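## Task

The rack front holds twelve drive blanks in three rows of four. Press home every blank that protrudes until it halts and latches, except the bottom-row blank that is rightmost when facing the rack, which must stay untouched. The rack is loose: tipping it beyond a slight amount is a failure, and it must finish in its original spot. Blanks that stay in only because the robot is still holding them do not count.

## Robot and tools

Robot: two six-joint arms, left_arm and right_arm, each ending in a two-finger gripper. The names are labels, not image sides. Knocking anything off the table fails the scene.

Frame: all reported poses share one scene frame. Origin sits on the tabletop midway between the arms; +z is up, +x reaches out across the table, and left_arm is on the +y side. Each state line reads left_arm: ... | right_arm: ..., giving end_effector_position (metres) and end_effector_quat_wxyz. The printed hand position can be off, more so at long reach. The gripper's fingers point along its own +z and close along its y. The reported point lies between the pads when closed; fingertips extend about 33 mm past it when closed, about 9 mm when fully open. Closing pushes the tips roughly 24 mm further out, so keep clearance over surfaces.

execute_actions takes "actions": a list holding one item or nothing, plus optional "pictures" (boolean; images come by default).
- {"actions": []} only reports the current state.
- An action: {"rows": [[...]], "steps": n}, with n from 1 to 15 (default 15), each step 1/30 s. Up to 15 rows; one row per step, and the final row repeats to fill remaining steps.
- A wait: {"steps": n} with no rows, n up to 300; it returns when that many steps have passed since the previous result, counting your reply time.
A refused call moves nothing.

Each row is one flat list of 18 numbers, each in [-1, 1], always covering both arms: left_arm's six joint values, then its gripper position, force_limit, speed; then the same nine for right_arm.

Joint values are offsets, not poses. They are measured from the joint angles shown in the latest result that printed them (before any such result in the scene, or for later calls within one reply, from where the arm is when the action begins) — never from the previous row. Scale: 1.0 equals 1.983 rad for waist and shoulder, 2.38 rad for elbow, 2.975 rad for forearm roll, wrist pitch and wrist roll. Column order and stated ranges (rad): waist -3.491..3.491, shoulder -3.140..3.140, elbow -1.187..4.328, forearm roll -3.316..3.316, wrist pitch -3.140..3.140, wrist roll -3.927..3.927. A request more than 0.010 rad beyond a range end is refused; true ends may differ from stated ones by 0.010 rad either way, and a request beyond the true end is clipped to it, reported as "joint sent to its limit" (possibly referring to an earlier action). No such message does not prove there is room left. Sending all-zero offsets is not a hold: it returns the arm to the reference angles.

Gripper numbers are commands, not offsets. position: +1 fully open (140 mm), about -0.8 pads touching, -1 closes until blocked. force_limit: about 14 N at -1, 60 N at 0, 107 N at +1 (for parts up to 40 mm wide). speed: gap changes about 30 mm/s at -1, 140 at 0, 250 at +1. To leave a gripper unchanged, resend its previous three values; a 0 is a real command.

Gripping: send -1 and look for object_status 2. Codes: 0 moving, 1 blocked while opening, 2 blocked while closing, 3 reached target or pads met (thin items may still be held). Stopped fingers stay put until position changes by at least 0.01 or the object yields/is lost. To raise force while at status 2, change force_limit together with a new position (e.g. -1 to -0.98). position_measured is in counts, nonlinear: 3 fully open, 230 pads touching. For pushing blanks, a closed gripper works as a blunt tool.

Motion limits: joint targets move at most 2.62 (waist, shoulder), 3.14 (elbow), 3.93 (wrist joints) rad/s, with 0.5 s to reach full speed; an arm's joints are slowed together to finish at once. Each target stays within a lead of the measured angle: 0.805 rad waist/shoulder, 0.966 elbow, 1.21 wrist joints. If the targets would move the gripper over 70 mm from where it is, they are scaled back. Between calls, arms continue toward the last row until everything nearly stops or a step is HELD; then only a new action pushes further.

Result lines: Joint positions and Joint velocities, one block per arm in column order (rad, rad/s). "joint command not followed" means a clearance check altered or blocked joint targets; the rest of the row still ran. HELD marks steps where the row was partly or wholly not sent. MOTOR HOT warns of heating under load; OVER-TEMPERATURE FAULT means brakes are set until it cools.

Faults: contact torque reaching a joint's load limit (waist, shoulder, elbow 139 N m; forearm roll, wrist pitch, wrist roll 34.8 N m, including held weight) or an external force of 150 N on an arm, its tool or load stops that arm for 10 s, drops the rest of the call, and the arm goes limp toward the contact. Avoid arm-to-arm collisions or pressing; they can end the scene. Push blanks steadily, not hard, and avoid shoving or tipping the loose rack; slams, drops and very hard pushes are penalised.

zoom_image: {"camera": name, "region": [x0, y0, x1, y1]} in pixels of that camera's latest full image, origin top-left, region at most 504 by 504. Cameras (all 504x504): cam_head_left, cam_head_right, cam_high, cam_low, cam_left_wrist, cam_right_wrist. Calibration (intrinsics K, distortion D, T_world_to_cam) is provided in the reference frame; fixed cameras may be off by up to about 2.3 degrees and 9 mm per scene, and results with pictures list any changed values. Wrist camera poses follow from reported joints.

finished_scene: {"scene": n} with n 1 or 2 ends that scene irreversibly, grades it (the goal must hold afterward) and begins the next, whose task is given in the result. Replying without any tool call ends all remaining scenes. If resuming, first send an empty actions list to learn the current scene and task.

Each tool is called after ">>>" as name(argument=value, ...) on one line, values as JSON.

## Session

>>> execute_actions(actions=[])

Scene clock: 0.00 s of 4500.00 s.
left_arm: end_effector_position=(+0.0313, +0.2943, +0.3590) position_measured=3 object_status=3 end_effector_quat_wxyz=(-0.022, +0.947, +0.317, +0.037) | right_arm: end_effector_position=(+0.3697, -0.7060, +0.2226) position_measured=3 object_status=3 end_effector_quat_wxyz=(+0.013, +0.980, -0.193, +0.050)
Joint positions: left_arm=[-0.891 -0.647 -0.129 -0.097 -2.106  3.108] | right_arm=[-0.34   0.094  0.058 -0.004 -1.432  1.666]
Joint velocities: left_arm=[-0.001 -0.001  0.    -0.001  0.001  0.   ] | right_arm=[-0.001 -0.    -0.     0.    -0.    -0.   ]

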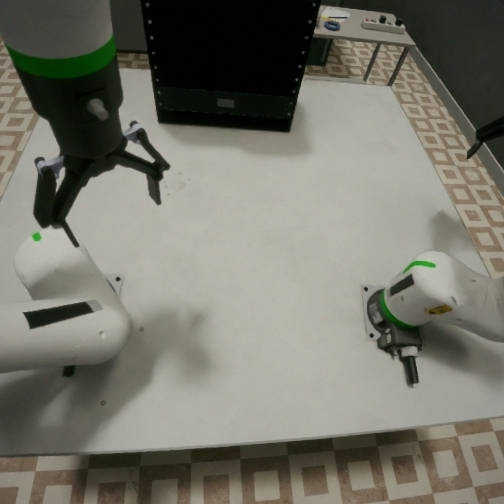

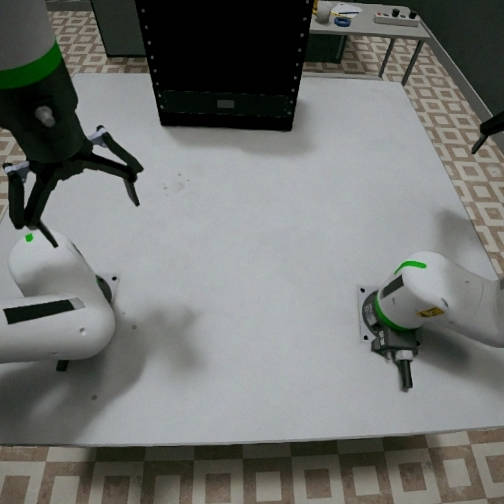

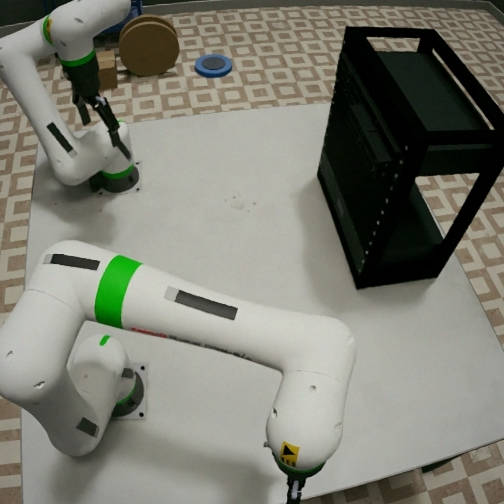

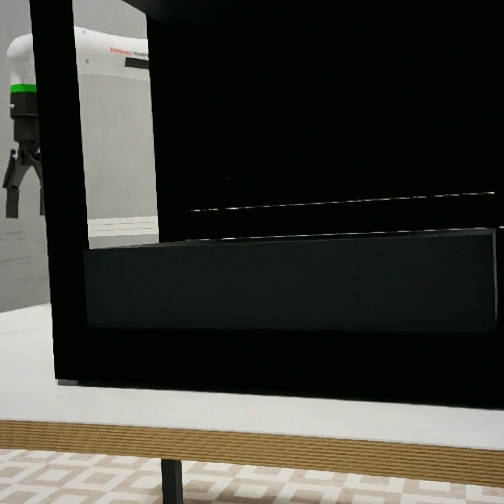

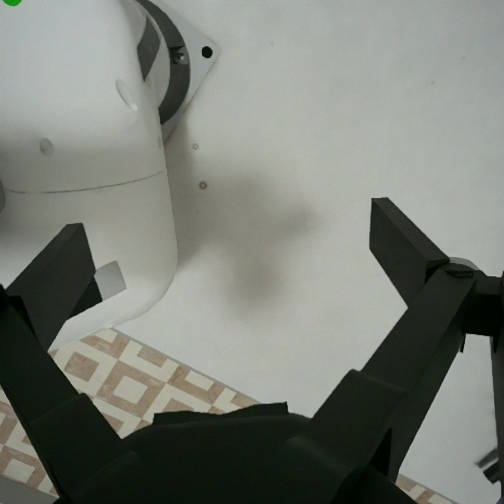

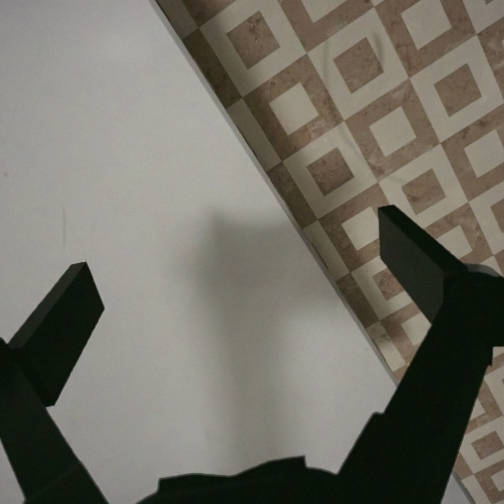

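>>> zoom_image(camera="cam_high", region=[310,20,504,220])

Region (310, 20, 504, 220) of cam_high's 504x504 image, scaled by 2.520, with more detail than that image has; it fills the left 489 columns of this view, and the rest is white.

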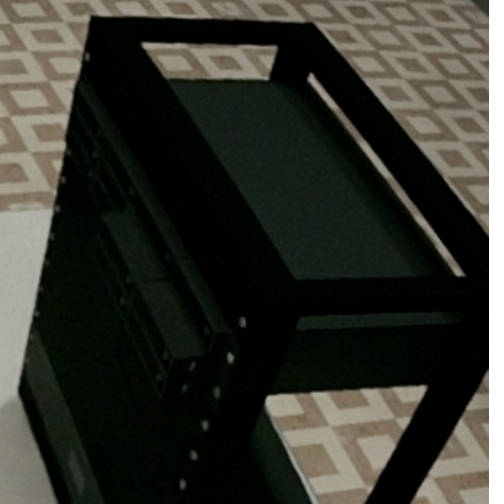

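>>> execute_actions(actions=[{"rows":[[0.348,0.074,-0.219,0.0326,0.758,-0.517,1,0,0,0,0,0,0,0,0,1,0,0]]}], pictures=false)

>>> execute_actions(actions=[{"steps":75}])

Scene clock: 16.70 s of 4500.00 s.
left_arm: end_effector_position=(+0.1613, +0.2058, +0.2955) position_measured=3 object_status=3 end_effector_quat_wxyz=(+0.063, +0.975, +0.192, +0.091) | right_arm: end_effector_position=(+0.3697, -0.7060, +0.2226) position_measured=3 object_status=3 end_effector_quat_wxyz=(+0.013, +0.980, -0.193, +0.050)
Joint positions: left_arm=[-0.667 -0.6   -0.298 -0.065 -1.66   2.663] | right_arm=[-0.34   0.094  0.058 -0.004 -1.432  1.666]
Joint velocities: left_arm=[ 0.489  0.104 -0.368  0.068  1.172 -1.142] | right_arm=[ 0.    -0.    -0.    -0.001  0.     0.   ]
Steps of this call (steps 1 to 90: nothing new was sent; then 13.20 s passed at rest; steps 91 to 105: all 15 steps of this action). Readings (joint positions | what the end effector reports):
91: left_arm=[-0.891 -0.647 -0.129 -0.097 -2.106 3.108] | right_arm=[-0.340 0.094 0.058 -0.004 -1.432 1.666] | left_arm position_measured=3 object_status=3 | right_arm position_measured=3 object_status=3
92: left_arm=[-0.889 -0.647 -0.130 -0.096 -2.103 3.105] | right_arm=[-0.340 0.094 0.058 -0.004 -1.432 1.666] | left_arm position_measured=3 object_status=3 | right_arm position_measured=3 object_status=3
94: left_arm=[-0.871 -0.643 -0.144 -0.094 -2.072 3.073] | right_arm=[-0.340 0.094 0.058 -0.004 -1.432 1.666] | left_arm position_measured=3 object_status=3 | right_arm position_measured=3 object_status=3
98: left_arm=[-0.792 -0.626 -0.203 -0.083 -1.929 2.931] | right_arm=[-0.340 0.094 0.058 -0.004 -1.432 1.666] | left_arm position_measured=3 object_status=3 | right_arm position_measured=3 object_status=3
105: the state above

Scene clock: 19.20 s of 4500.00 s.
left_arm: end_effector_position=(+0.5725, +0.1840, +0.4803) position_measured=3 object_status=3 end_effector_quat_wxyz=(+0.088, +0.702, -0.088, +0.701) | right_arm: end_effector_position=(+0.3697, -0.7060, +0.2226) position_measured=3 object_status=3 end_effector_quat_wxyz=(+0.013, +0.980, -0.193, +0.050)
Joint positions: left_arm=[-0.2   -0.5   -0.65   0.     0.149  1.57 ] | right_arm=[-0.34   0.094  0.058 -0.004 -1.432  1.666]
Joint velocities: left_arm=[-0.001 -0.    -0.001  0.001 -0.002  0.   ] | right_arm=[ 0.001  0.    -0.     0.     0.    -0.   ]
Steps of this call (steps 1 to 60: the robot went on to your last target; steps 61 to 75: nothing new was sent). Readings (joint positions | what the end effector reports):
1: left_arm=[-0.651 -0.596 -0.310 -0.063 -1.620 2.625] | right_arm=[-0.340 0.094 0.058 -0.004 -1.432 1.666] | left_arm position_measured=3 object_status=3 | right_arm position_measured=3 object_status=3
2: left_arm=[-0.635 -0.593 -0.322 -0.061 -1.580 2.587] | right_arm=[-0.340 0.094 0.058 -0.004 -1.432 1.666] | left_arm position_measured=3 object_status=3 | right_arm position_measured=3 object_status=3
4: left_arm=[-0.604 -0.586 -0.345 -0.056 -1.497 2.516] | right_arm=[-0.340 0.094 0.058 -0.004 -1.432 1.666] | left_arm position_measured=3 object_status=3 | right_arm position_measured=3 object_status=3
8: left_arm=[-0.547 -0.574 -0.388 -0.048 -1.328 2.383] | right_arm=[-0.340 0.094 0.058 -0.004 -1.432 1.666] | left_arm position_measured=3 object_status=3 | right_arm position_measured=3 object_status=3
75: the state above
All arms were judged still, so your last target was given up. Only a new action makes them travel on or press farther. Fingers that are still opening or closing keep moving.
camera_calibration (this result's frames):
cam_left_wrist: T_world_to_cam=[[-0.277015, -0.957241, -0.0833791, 0.36142], [-0.402997, 0.194519, -0.894291, 0.623185], [0.872271, -0.21413, -0.43965, -0.0479395], [0, 0, 0, 1]] pos_world=[0.393077, 0.21448, 0.566367]
cam_right_wrist: T_world_to_cam=[[-0.546167, -0.836816, 0.0379598, -0.400054], [-0.779395, 0.524253, 0.343079, 0.58393], [-0.306995, 0.157793, -0.938539, 0.622578], [0, 0, 0, 1]] pos_world=[0.427743, -0.739137, 0.399165]

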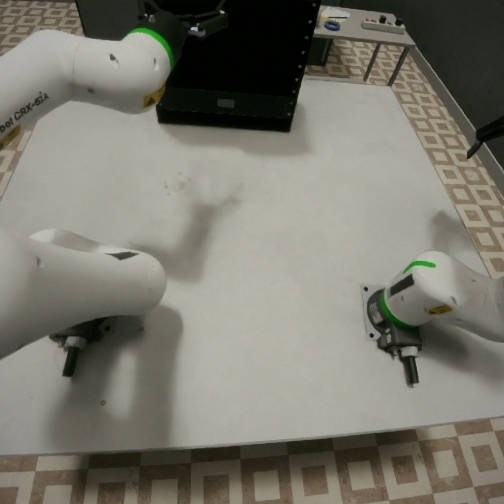

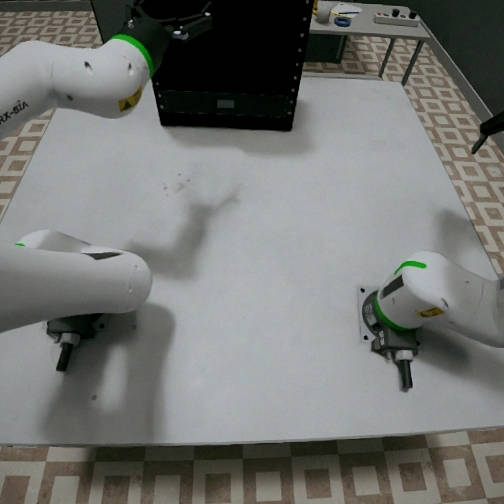

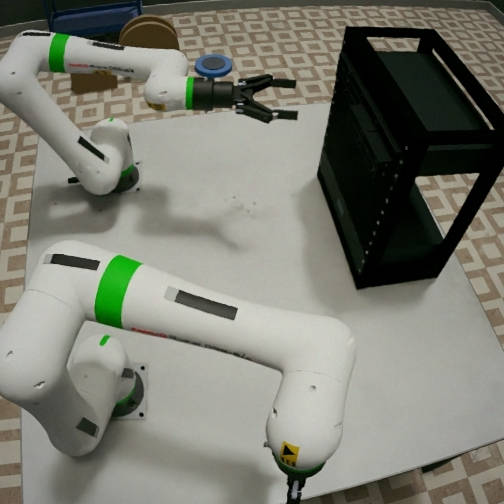

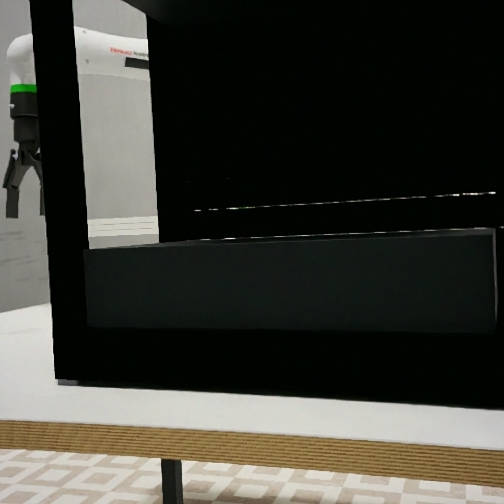

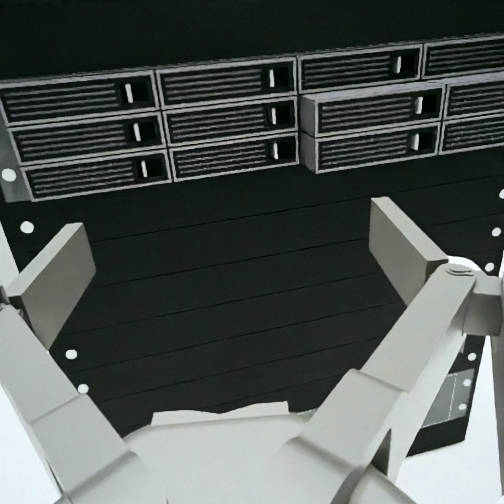

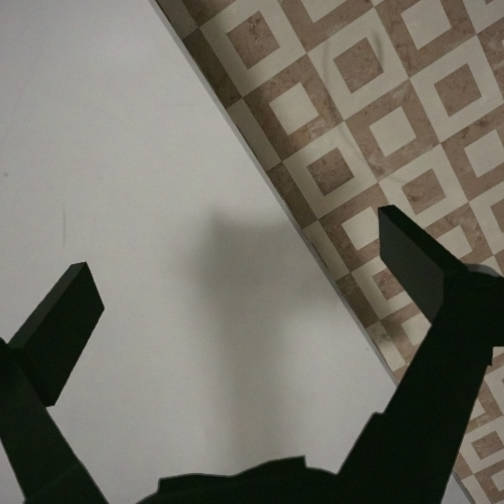

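>>> execute_actions(actions=[{"rows":[[-0.082,0.161,0.110,0,0.0195,0,-1,0,1,0,0,0,0,0,0,1,0,0]]}], pictures=false)

>>> execute_actions(actions=[{"steps":25}])

>>> zoom_image(camera="cam_high", region=[280,40,430,190])

Scene clock: 35.63 s of 4500.00 s.
left_arm: end_effector_position=(+0.6279, +0.0605, +0.4995) position_measured=182 object_status=0 end_effector_quat_wxyz=(+0.142, +0.693, -0.142, +0.692) | right_arm: end_effector_position=(+0.3697, -0.7060, +0.2226) position_measured=3 object_status=3 end_effector_quat_wxyz=(+0.013, +0.980, -0.193, +0.050)
Joint positions: left_arm=[-0.355 -0.196 -0.401  0.     0.204  1.57 ] | right_arm=[-0.34   0.094  0.058 -0.004 -1.432  1.666]
Joint velocities: left_arm=[-0.196  0.382  0.311 -0.001  0.069 -0.   ] | right_arm=[-0.     0.     0.    -0.    -0.001 -0.   ]
Steps of this call (steps 1 to 90: nothing new was sent; then 12.93 s passed at rest; steps 91 to 105: all 15 steps of this action). Readings (joint positions | what the end effector reports):
91: left_arm=[-0.200 -0.500 -0.650 0.000 0.149 1.570] | right_arm=[-0.340 0.094 0.058 -0.004 -1.432 1.666] | left_arm position_measured=3 object_status=0 | right_arm position_measured=3 object_status=3
92: left_arm=[-0.201 -0.498 -0.649 0.000 0.149 1.570] | right_arm=[-0.340 0.094 0.058 -0.004 -1.432 1.666] | left_arm position_measured=6 object_status=0 | right_arm position_measured=3 object_status=3
94: left_arm=[-0.212 -0.478 -0.631 0.000 0.153 1.570] | right_arm=[-0.340 0.094 0.058 -0.004 -1.432 1.666] | left_arm position_measured=33 object_status=0 | right_arm position_measured=3 object_status=3
98: left_arm=[-0.265 -0.372 -0.545 0.000 0.172 1.570] | right_arm=[-0.340 0.094 0.058 -0.004 -1.432 1.666] | left_arm position_measured=87 object_status=0 | right_arm position_measured=3 object_status=3
105: the state above

Scene clock: 36.47 s of 4500.00 s.
left_arm: end_effector_position=(+0.6302, +0.0535, +0.4998) position_measured=233 object_status=3 end_effector_quat_wxyz=(+0.145, +0.692, -0.145, +0.692) | right_arm: end_effector_position=(+0.3697, -0.7060, +0.2226) position_measured=3 object_status=3 end_effector_quat_wxyz=(+0.013, +0.980, -0.193, +0.050)
Joint positions: left_arm=[-0.363 -0.181 -0.388  0.     0.207  1.57 ] | right_arm=[-0.34   0.094  0.058 -0.004 -1.432  1.666]
Joint velocities: left_arm=[ 0.001 -0.001  0.001  0.     0.001 -0.   ] | right_arm=[-0.     0.    -0.    -0.    -0.001  0.   ]
Steps of this call (steps 1 to 25: the robot went on to your last target). Readings (joint positions | what the end effector reports):
1: left_arm=[-0.360 -0.186 -0.393 0.000 0.206 1.570] | right_arm=[-0.340 0.094 0.058 -0.004 -1.432 1.666] | left_arm position_measured=195 object_status=0 | right_arm position_measured=3 object_status=3
2: left_arm=[-0.363 -0.182 -0.389 0.000 0.207 1.570] | right_arm=[-0.340 0.094 0.058 -0.004 -1.432 1.666] | left_arm position_measured=209 object_status=0 | right_arm position_measured=3 object_status=3
4: left_arm=[-0.363 -0.181 -0.388 0.000 0.207 1.570] | right_arm=[-0.340 0.094 0.058 -0.004 -1.432 1.666] | left_arm position_measured=233 object_status=0 | right_arm position_measured=3 object_status=3
8: left_arm=[-0.363 -0.181 -0.388 0.000 0.207 1.570] | right_arm=[-0.340 0.094 0.058 -0.004 -1.432 1.666] | left_arm position_measured=233 object_status=0 | right_arm position_measured=3 object_status=3
25: the state above
camera_calibration (this result's frames):
cam_left_wrist: T_world_to_cam=[[-0.428288, -0.899788, -0.0833734, 0.346348], [-0.365791, 0.256997, -0.894511, 0.662495], [0.826296, -0.352611, -0.439203, -0.0814848], [0, 0, 0, 1]] pos_world=[0.458003, 0.112648, 0.585697]
cam_right_wrist: T_world_to_cam=[[-0.546167, -0.836816, 0.0379597, -0.400054], [-0.779395, 0.524253, 0.343079, 0.58393], [-0.306994, 0.157793, -0.938539, 0.622577], [0, 0, 0, 1]] pos_world=[0.427743, -0.739137, 0.399165]

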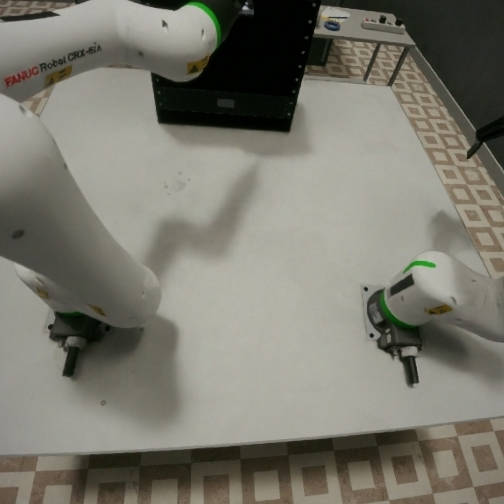

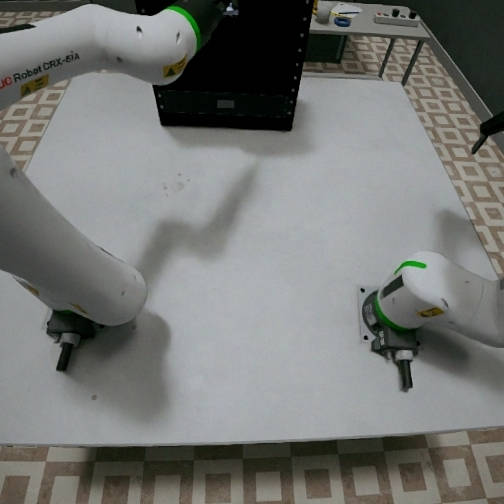

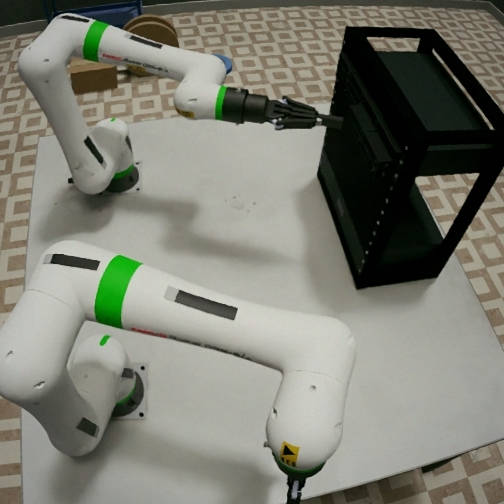

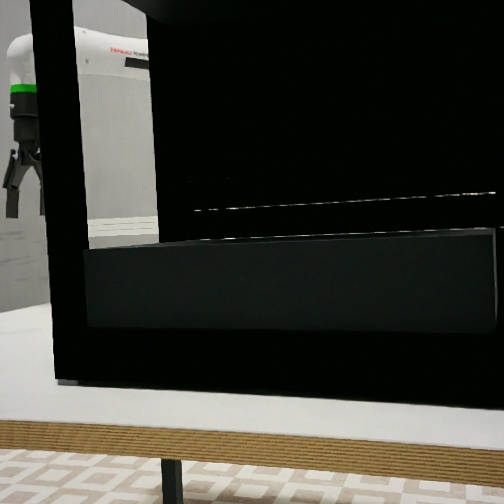

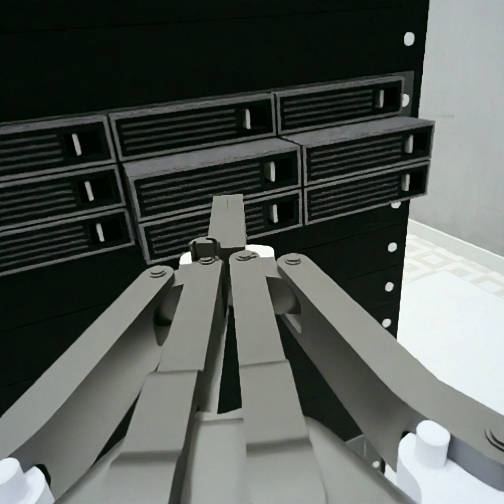

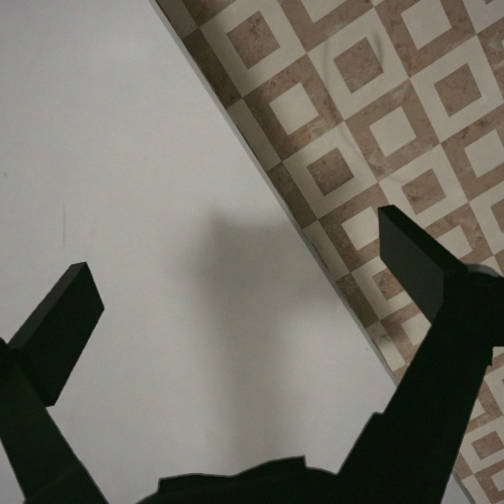

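Region (280, 40, 430, 190) of cam_high's 504x504 image, scaled by 3.360, with more detail than that image has.

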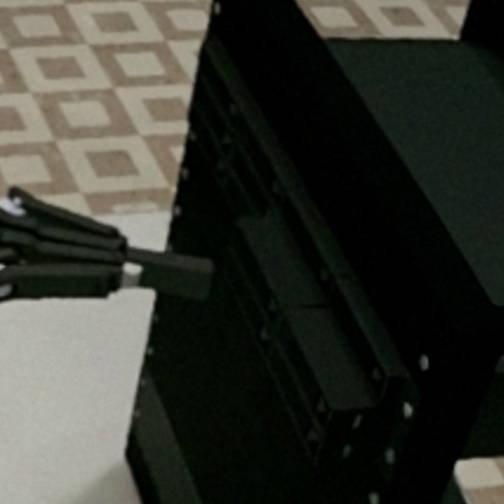

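>>> execute_actions(actions=[{"rows":[[0.008,0.035,0.026,0,0.0025,0,-1,0,1,0,0,0,0,0,0,1,0,0]]}], pictures=false)

>>> execute_actions(actions=[{"rows":[[0.008,0.035,0.026,0,0.0025,0,-1,0,1,0,0,0,0,0,0,1,0,0]]}])

Scene clock: 42.63 s of 4500.00 s.
left_arm: end_effector_position=(+0.6617, +0.0523, +0.5007) position_measured=233 object_status=3 end_effector_quat_wxyz=(+0.139, +0.693, -0.140, +0.693) | right_arm: end_effector_position=(+0.3697, -0.7060, +0.2226) position_measured=3 object_status=3 end_effector_quat_wxyz=(+0.013, +0.980, -0.193, +0.050)
Joint positions: left_arm=[-0.347 -0.112 -0.327  0.     0.214  1.57 ] | right_arm=[-0.34   0.094  0.058 -0.004 -1.432  1.666]
Joint velocities: left_arm=[ 0.     0.001 -0.001  0.001 -0.    -0.   ] | right_arm=[ 0.    -0.     0.    -0.001 -0.002 -0.   ]
Steps of this call (steps 1 to 15: the robot went on to your last target; steps 16 to 90: nothing new was sent; then 2.67 s passed at rest; steps 91 to 105: all 15 steps of this action). Readings (joint positions | what the end effector reports):
91: left_arm=[-0.363 -0.181 -0.388 0.000 0.207 1.570] | right_arm=[-0.340 0.094 0.058 -0.004 -1.432 1.666] | left_arm position_measured=233 object_status=3 | right_arm position_measured=3 object_status=3
92: left_arm=[-0.363 -0.179 -0.386 0.000 0.207 1.570] | right_arm=[-0.340 0.094 0.058 -0.004 -1.432 1.666] | left_arm position_measured=233 object_status=3 | right_arm position_measured=3 object_status=3
94: left_arm=[-0.358 -0.158 -0.368 0.000 0.209 1.570] | right_arm=[-0.340 0.094 0.058 -0.004 -1.432 1.666] | left_arm position_measured=233 object_status=3 | right_arm position_measured=3 object_status=3
98: left_arm=[-0.347 -0.112 -0.327 0.000 0.214 1.570] | right_arm=[-0.340 0.094 0.058 -0.004 -1.432 1.666] | left_arm position_measured=233 object_status=3 | right_arm position_measured=3 object_status=3
105: the state above

Scene clock: 43.13 s of 4500.00 s.
left_arm: end_effector_position=(+0.6937, +0.0519, +0.4998) position_measured=233 object_status=3 end_effector_quat_wxyz=(+0.134, +0.694, -0.134, +0.694) | right_arm: end_effector_position=(+0.3697, -0.7060, +0.2226) position_measured=3 object_status=3 end_effector_quat_wxyz=(+0.013, +0.980, -0.193, +0.050)
Joint positions: left_arm=[-0.331 -0.043 -0.265  0.     0.222  1.57 ] | right_arm=[-0.34   0.094  0.058 -0.004 -1.432  1.666]
Joint velocities: left_arm=[ 0.001  0.001  0.001  0.001  0.    -0.   ] | right_arm=[-0.001 -0.     0.     0.     0.001 -0.   ]
Steps of this call (steps 1 to 15: all 15 steps of this action). Readings (joint positions | what the end effector reports):
1: left_arm=[-0.347 -0.112 -0.326 0.000 0.214 1.570] | right_arm=[-0.340 0.094 0.058 -0.004 -1.432 1.666] | left_arm position_measured=233 object_status=3 | right_arm position_measured=3 object_status=3
2: left_arm=[-0.347 -0.110 -0.324 0.000 0.214 1.570] | right_arm=[-0.340 0.094 0.058 -0.004 -1.432 1.666] | left_arm position_measured=233 object_status=3 | right_arm position_measured=3 object_status=3
4: left_arm=[-0.342 -0.089 -0.306 0.000 0.217 1.570] | right_arm=[-0.340 0.094 0.058 -0.004 -1.432 1.666] | left_arm position_measured=233 object_status=3 | right_arm position_measured=3 object_status=3
8: left_arm=[-0.332 -0.043 -0.265 0.000 0.222 1.570] | right_arm=[-0.340 0.094 0.058 -0.004 -1.432 1.666] | left_arm position_measured=233 object_status=3 | right_arm position_measured=3 object_status=3
15: the state above
camera_calibration (this result's frames):
cam_left_wrist: T_world_to_cam=[[-0.399648, -0.912863, -0.083438, 0.352985], [-0.373681, 0.245357, -0.894518, 0.692262], [0.837045, -0.326313, -0.439176, -0.143314], [0, 0, 0, 1]] pos_world=[0.519716, 0.105611, 0.585753]
cam_right_wrist: T_world_to_cam=[[-0.546167, -0.836816, 0.0379596, -0.400054], [-0.779395, 0.524253, 0.343079, 0.58393], [-0.306994, 0.157793, -0.938539, 0.622577], [0, 0, 0, 1]] pos_world=[0.427743, -0.739137, 0.399165]

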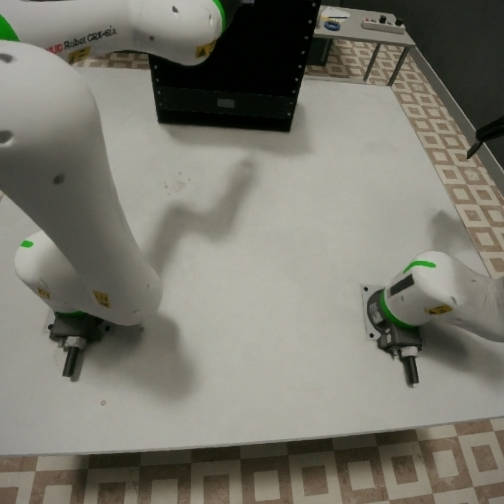

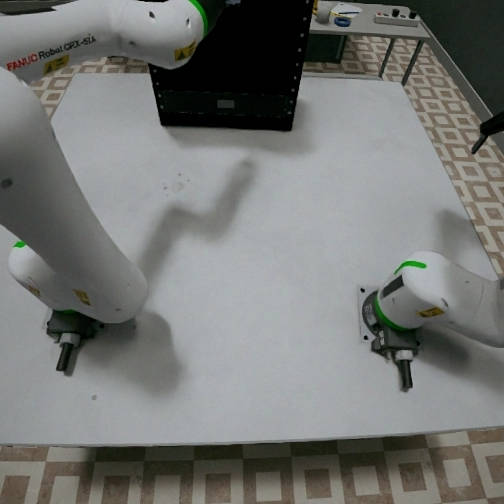

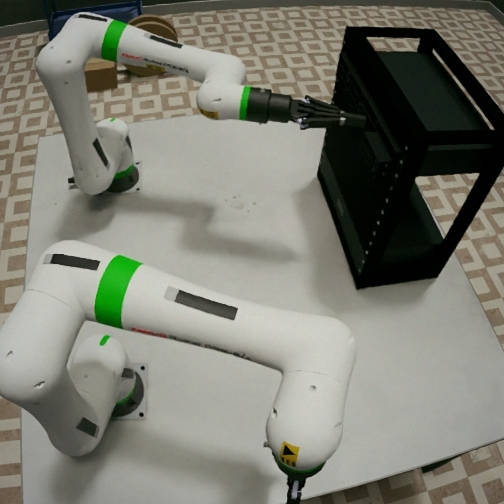

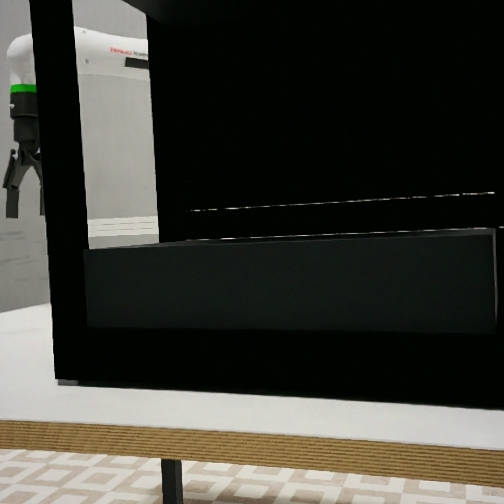

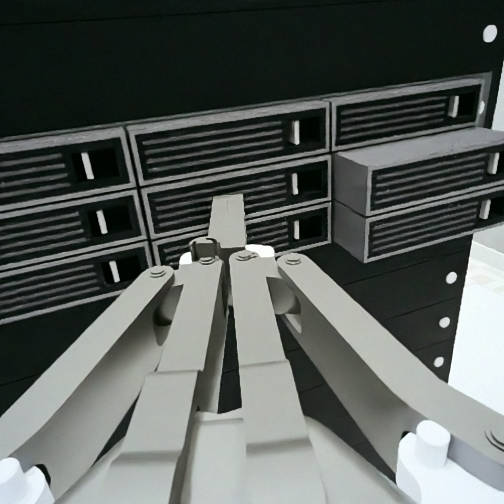

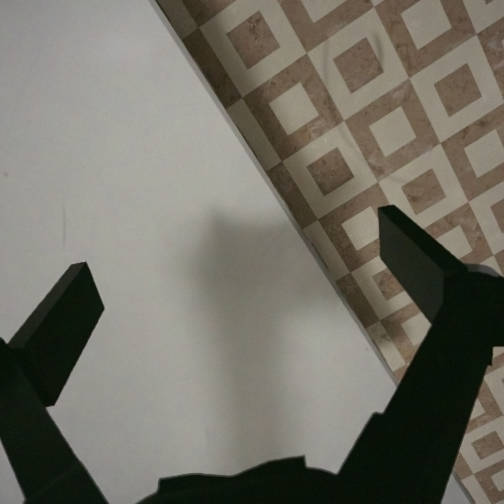

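>>> execute_actions(actions=[{"rows":[[-0.016,-0.07,-0.052,0,-0.005,0,-1,0,1,0,0,0,0,0,0,1,0,0]]}])

>>> zoom_image(camera="cam_left_wrist", region=[60,70,340,290])

Scene clock: 47.23 s of 4500.00 s.
left_arm: end_effector_position=(+0.6301, +0.0535, +0.4999) position_measured=233 object_status=3 end_effector_quat_wxyz=(+0.145, +0.692, -0.145, +0.692) | right_arm: end_effector_position=(+0.3697, -0.7060, +0.2226) position_measured=3 object_status=3 end_effector_quat_wxyz=(+0.013, +0.980, -0.193, +0.050)
Joint positions: left_arm=[-0.363 -0.181 -0.388  0.     0.207  1.57 ] | right_arm=[-0.34   0.094  0.058 -0.004 -1.432  1.666]
Joint velocities: left_arm=[ 0.     0.001 -0.    -0.001  0.001  0.   ] | right_arm=[ 0.001  0.001 -0.    -0.    -0.001 -0.   ]
Steps of this call (steps 1 to 15: the robot went on to your last target; steps 16 to 90: nothing new was sent; then 0.60 s passed at rest; steps 91 to 105: all 15 steps of this action). Readings (joint positions | what the end effector reports):
91: left_arm=[-0.331 -0.042 -0.265 0.000 0.222 1.570] | right_arm=[-0.340 0.094 0.058 -0.004 -1.432 1.666] | left_arm position_measured=233 object_status=3 | right_arm position_measured=3 object_status=3
92: left_arm=[-0.332 -0.044 -0.267 0.000 0.221 1.570] | right_arm=[-0.340 0.094 0.058 -0.004 -1.432 1.666] | left_arm position_measured=233 object_status=3 | right_arm position_measured=3 object_status=3
94: left_arm=[-0.336 -0.065 -0.285 0.000 0.219 1.570] | right_arm=[-0.340 0.094 0.058 -0.004 -1.432 1.666] | left_arm position_measured=233 object_status=3 | right_arm position_measured=3 object_status=3
98: left_arm=[-0.357 -0.155 -0.364 0.000 0.210 1.570] | right_arm=[-0.340 0.094 0.058 -0.004 -1.432 1.666] | left_arm position_measured=233 object_status=3 | right_arm position_measured=3 object_status=3
105: the state above
camera_calibration (this result's frames):
cam_left_wrist: T_world_to_cam=[[-0.428306, -0.899779, -0.0833796, 0.346344], [-0.365625, 0.256942, -0.894594, 0.66251], [0.826361, -0.352675, -0.439032, -0.0815308], [0, 0, 0, 1]] pos_world=[0.457946, 0.112652, 0.585761]
cam_right_wrist: T_world_to_cam=[[-0.546167, -0.836816, 0.0379598, -0.400054], [-0.779395, 0.524253, 0.343079, 0.58393], [-0.306994, 0.157793, -0.938539, 0.622577], [0, 0, 0, 1]] pos_world=[0.427743, -0.739137, 0.399165]

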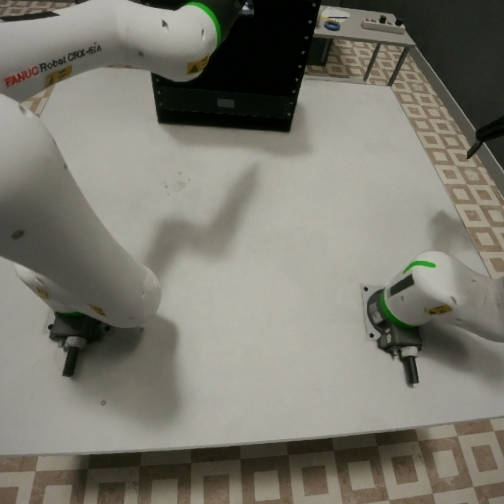

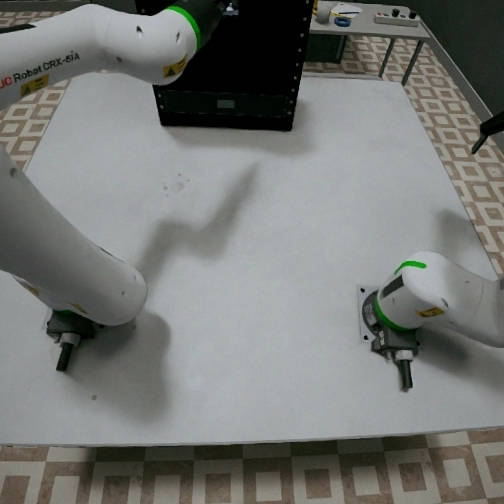

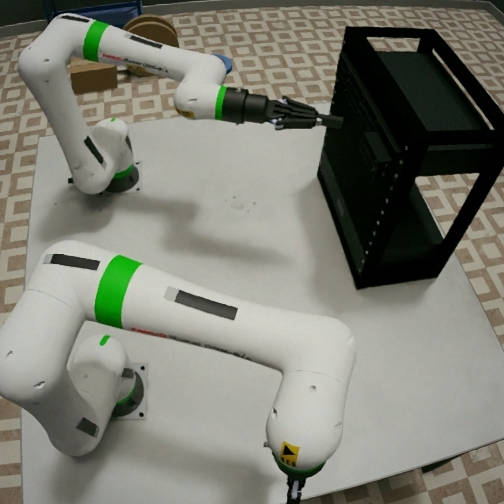

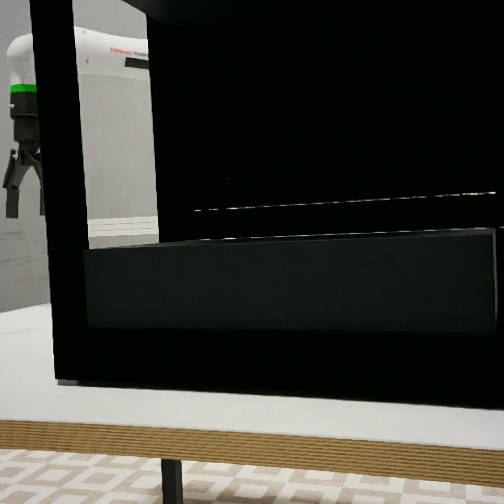

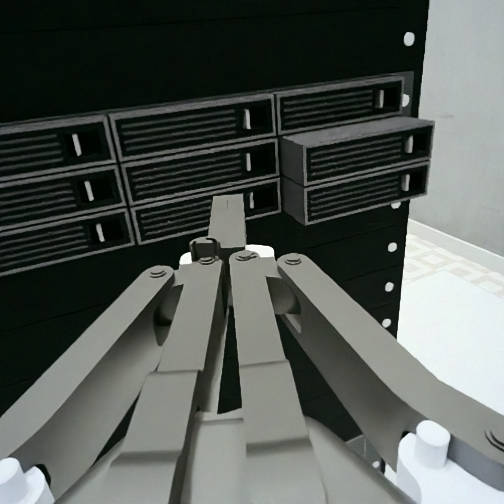

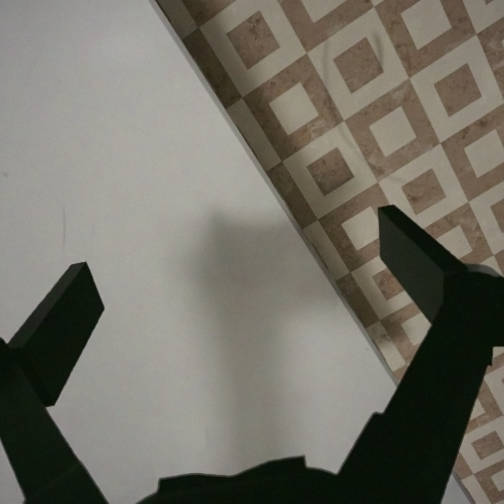

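Region (60, 70, 340, 290) of cam_left_wrist's 504x504 image, scaled by 1.800, with more detail than that image has; it fills the top 396 rows of this view, and the rest is white.

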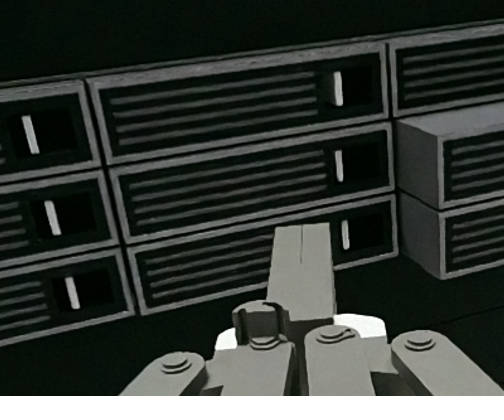

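>>> execute_actions(actions=[{"rows":[[-0.0488,0.064,0.073,0,-0.016,0,-1,0,1,0,0,0,0,0,0,1,0,0]]}], pictures=false)

>>> execute_actions(actions=[{"rows":[[0.002,0.007,0.0058,0,0,0,-1,0,1,0,0,0,0,0,0,1,0,0],[0.002,0.007,0.0058,0,0,0,-1,0,1,0,0,0,0,0,0,1,0,0],[0.002,0.007,0.0058,0,0,0,-1,0,1,0,0,0,0,0,0,1,0,0],[0.004,0.014,0.0116,0,0,0,-1,0,1,0,0,0,0,0,0,1,0,0],[0.004,0.014,0.0116,0,0,0,-1,0,1,0,0,0,0,0,0,1,0,0],[0.004,0.014,0.0116,0,0,0,-1,0,1,0,0,0,0,0,0,1,0,0],[0.0082,0.0278,0.0232,0,0,0,-1,0,1,0,0,0,0,0,0,1,0,0]]}])

Scene clock: 57.80 s of 4500.00 s.
left_arm: end_effector_position=(+0.6369, -0.0288, +0.5255) position_measured=233 object_status=3 end_effector_quat_wxyz=(+0.178, +0.685, -0.178, +0.684) | right_arm: end_effector_position=(+0.3697, -0.7060, +0.2226) position_measured=3 object_status=3 end_effector_quat_wxyz=(+0.013, +0.980, -0.193, +0.050)
Joint positions: left_arm=[-0.46  -0.054 -0.215  0.     0.159  1.57 ] | right_arm=[-0.34   0.094  0.058 -0.004 -1.432  1.666]
Joint velocities: left_arm=[ 0.    -0.     0.001  0.001  0.002 -0.   ] | right_arm=[ 0.001 -0.     0.     0.     0.001 -0.   ]
Steps of this call (steps 1 to 15: the robot went on to your last target; steps 16 to 90: nothing new was sent; then 7.07 s passed at rest; steps 91 to 105: all 15 steps of this action). Readings (joint positions | what the end effector reports):
91: left_arm=[-0.363 -0.181 -0.388 0.000 0.207 1.570] | right_arm=[-0.340 0.094 0.058 -0.004 -1.432 1.666] | left_arm position_measured=233 object_status=3 | right_arm position_measured=3 object_status=3
92: left_arm=[-0.365 -0.180 -0.386 0.000 0.206 1.570] | right_arm=[-0.340 0.094 0.058 -0.004 -1.432 1.666] | left_arm position_measured=233 object_status=3 | right_arm position_measured=3 object_status=3
94: left_arm=[-0.379 -0.161 -0.361 0.000 0.199 1.570] | right_arm=[-0.340 0.094 0.058 -0.004 -1.432 1.666] | left_arm position_measured=233 object_status=3 | right_arm position_measured=3 object_status=3
98: left_arm=[-0.438 -0.083 -0.254 0.000 0.170 1.570] | right_arm=[-0.340 0.094 0.058 -0.004 -1.432 1.666] | left_arm position_measured=233 object_status=3 | right_arm position_measured=3 object_status=3
105: the state above

Scene clock: 58.30 s of 4500.00 s.
left_arm: end_effector_position=(+0.6645, -0.0298, +0.5261) position_measured=233 object_status=3 end_effector_quat_wxyz=(+0.172, +0.686, -0.173, +0.685) | right_arm: end_effector_position=(+0.3697, -0.7060, +0.2226) position_measured=3 object_status=3 end_effector_quat_wxyz=(+0.013, +0.980, -0.193, +0.050)
Joint positions: left_arm=[-0.444  0.001 -0.16   0.     0.159  1.57 ] | right_arm=[-0.34   0.094  0.058 -0.004 -1.432  1.666]
Joint velocities: left_arm=[ 0.     0.001  0.001  0.     0.002 -0.   ] | right_arm=[ 0.001  0.     0.     0.001  0.    -0.   ]
Steps of this call (steps 1 to 15: all 15 steps of this action). Readings (joint positions | what the end effector reports):
1: left_arm=[-0.460 -0.054 -0.215 0.000 0.159 1.570] | right_arm=[-0.340 0.094 0.058 -0.004 -1.432 1.666] | left_arm position_measured=233 object_status=3 | right_arm position_measured=3 object_status=3
2: left_arm=[-0.459 -0.052 -0.212 0.000 0.159 1.570] | right_arm=[-0.340 0.094 0.058 -0.004 -1.432 1.666] | left_arm position_measured=233 object_status=3 | right_arm position_measured=3 object_status=3
4: left_arm=[-0.456 -0.042 -0.203 0.000 0.159 1.570] | right_arm=[-0.340 0.094 0.058 -0.004 -1.432 1.666] | left_arm position_measured=233 object_status=3 | right_arm position_measured=3 object_status=3
8: left_arm=[-0.451 -0.024 -0.184 0.000 0.159 1.570] | right_arm=[-0.340 0.094 0.058 -0.004 -1.432 1.666] | left_arm position_measured=233 object_status=3 | right_arm position_measured=3 object_status=3
15: the state above
camera_calibration (this result's frames):
cam_left_wrist: T_world_to_cam=[[-0.499424, -0.86234, -0.0833312, 0.336688], [-0.34432, 0.285831, -0.894284, 0.706517], [0.794996, -0.417935, -0.439672, -0.108484], [0, 0, 0, 1]] pos_world=[0.497663, 0.0430558, 0.612186]
cam_right_wrist: T_world_to_cam=[[-0.546167, -0.836816, 0.0379598, -0.400054], [-0.779395, 0.524252, 0.343079, 0.58393], [-0.306995, 0.157793, -0.938539, 0.622577], [0, 0, 0, 1]] pos_world=[0.427743, -0.739137, 0.399165]

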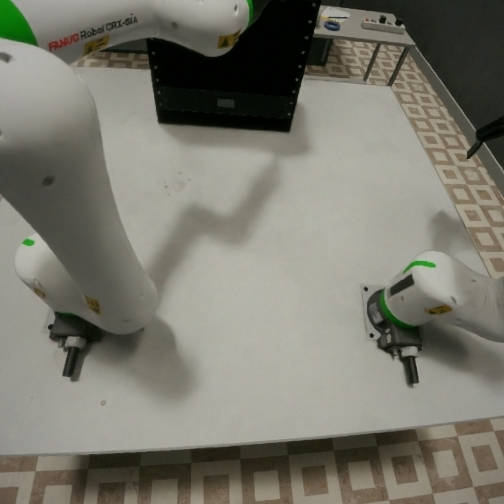

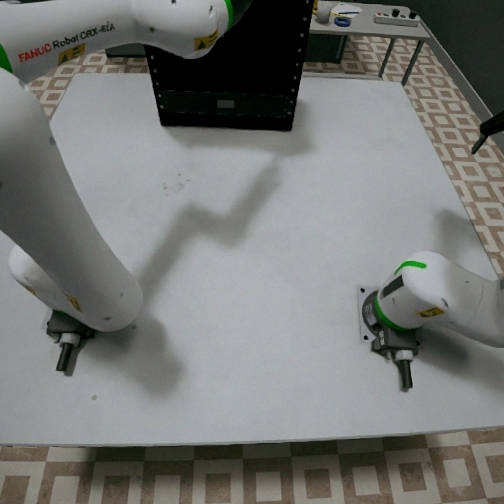

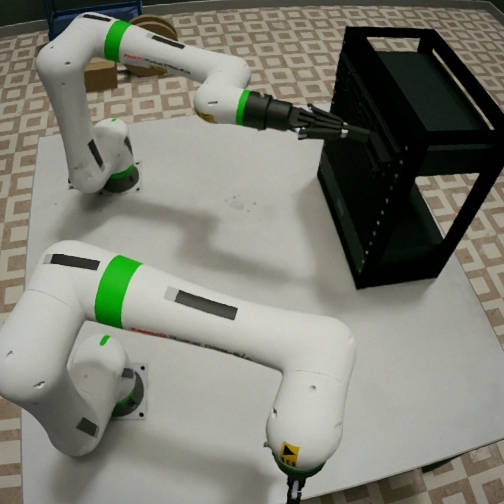

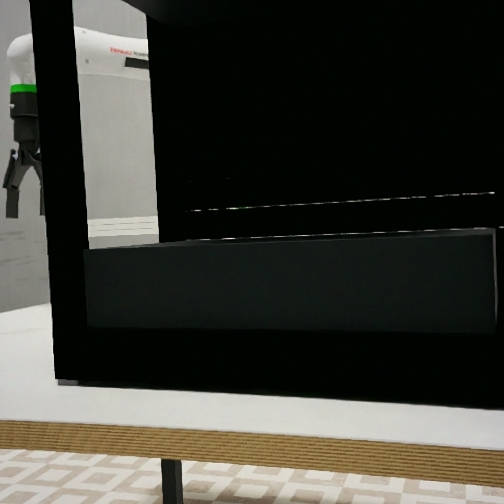

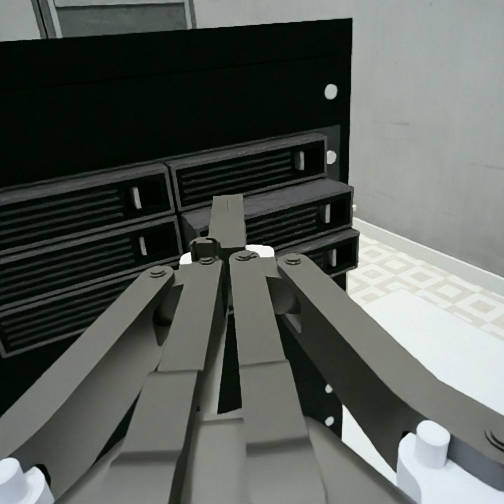

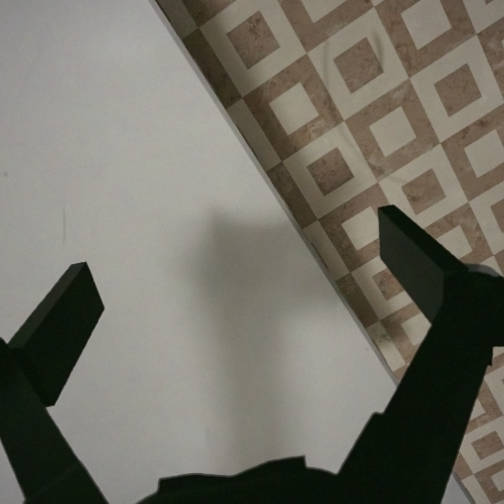

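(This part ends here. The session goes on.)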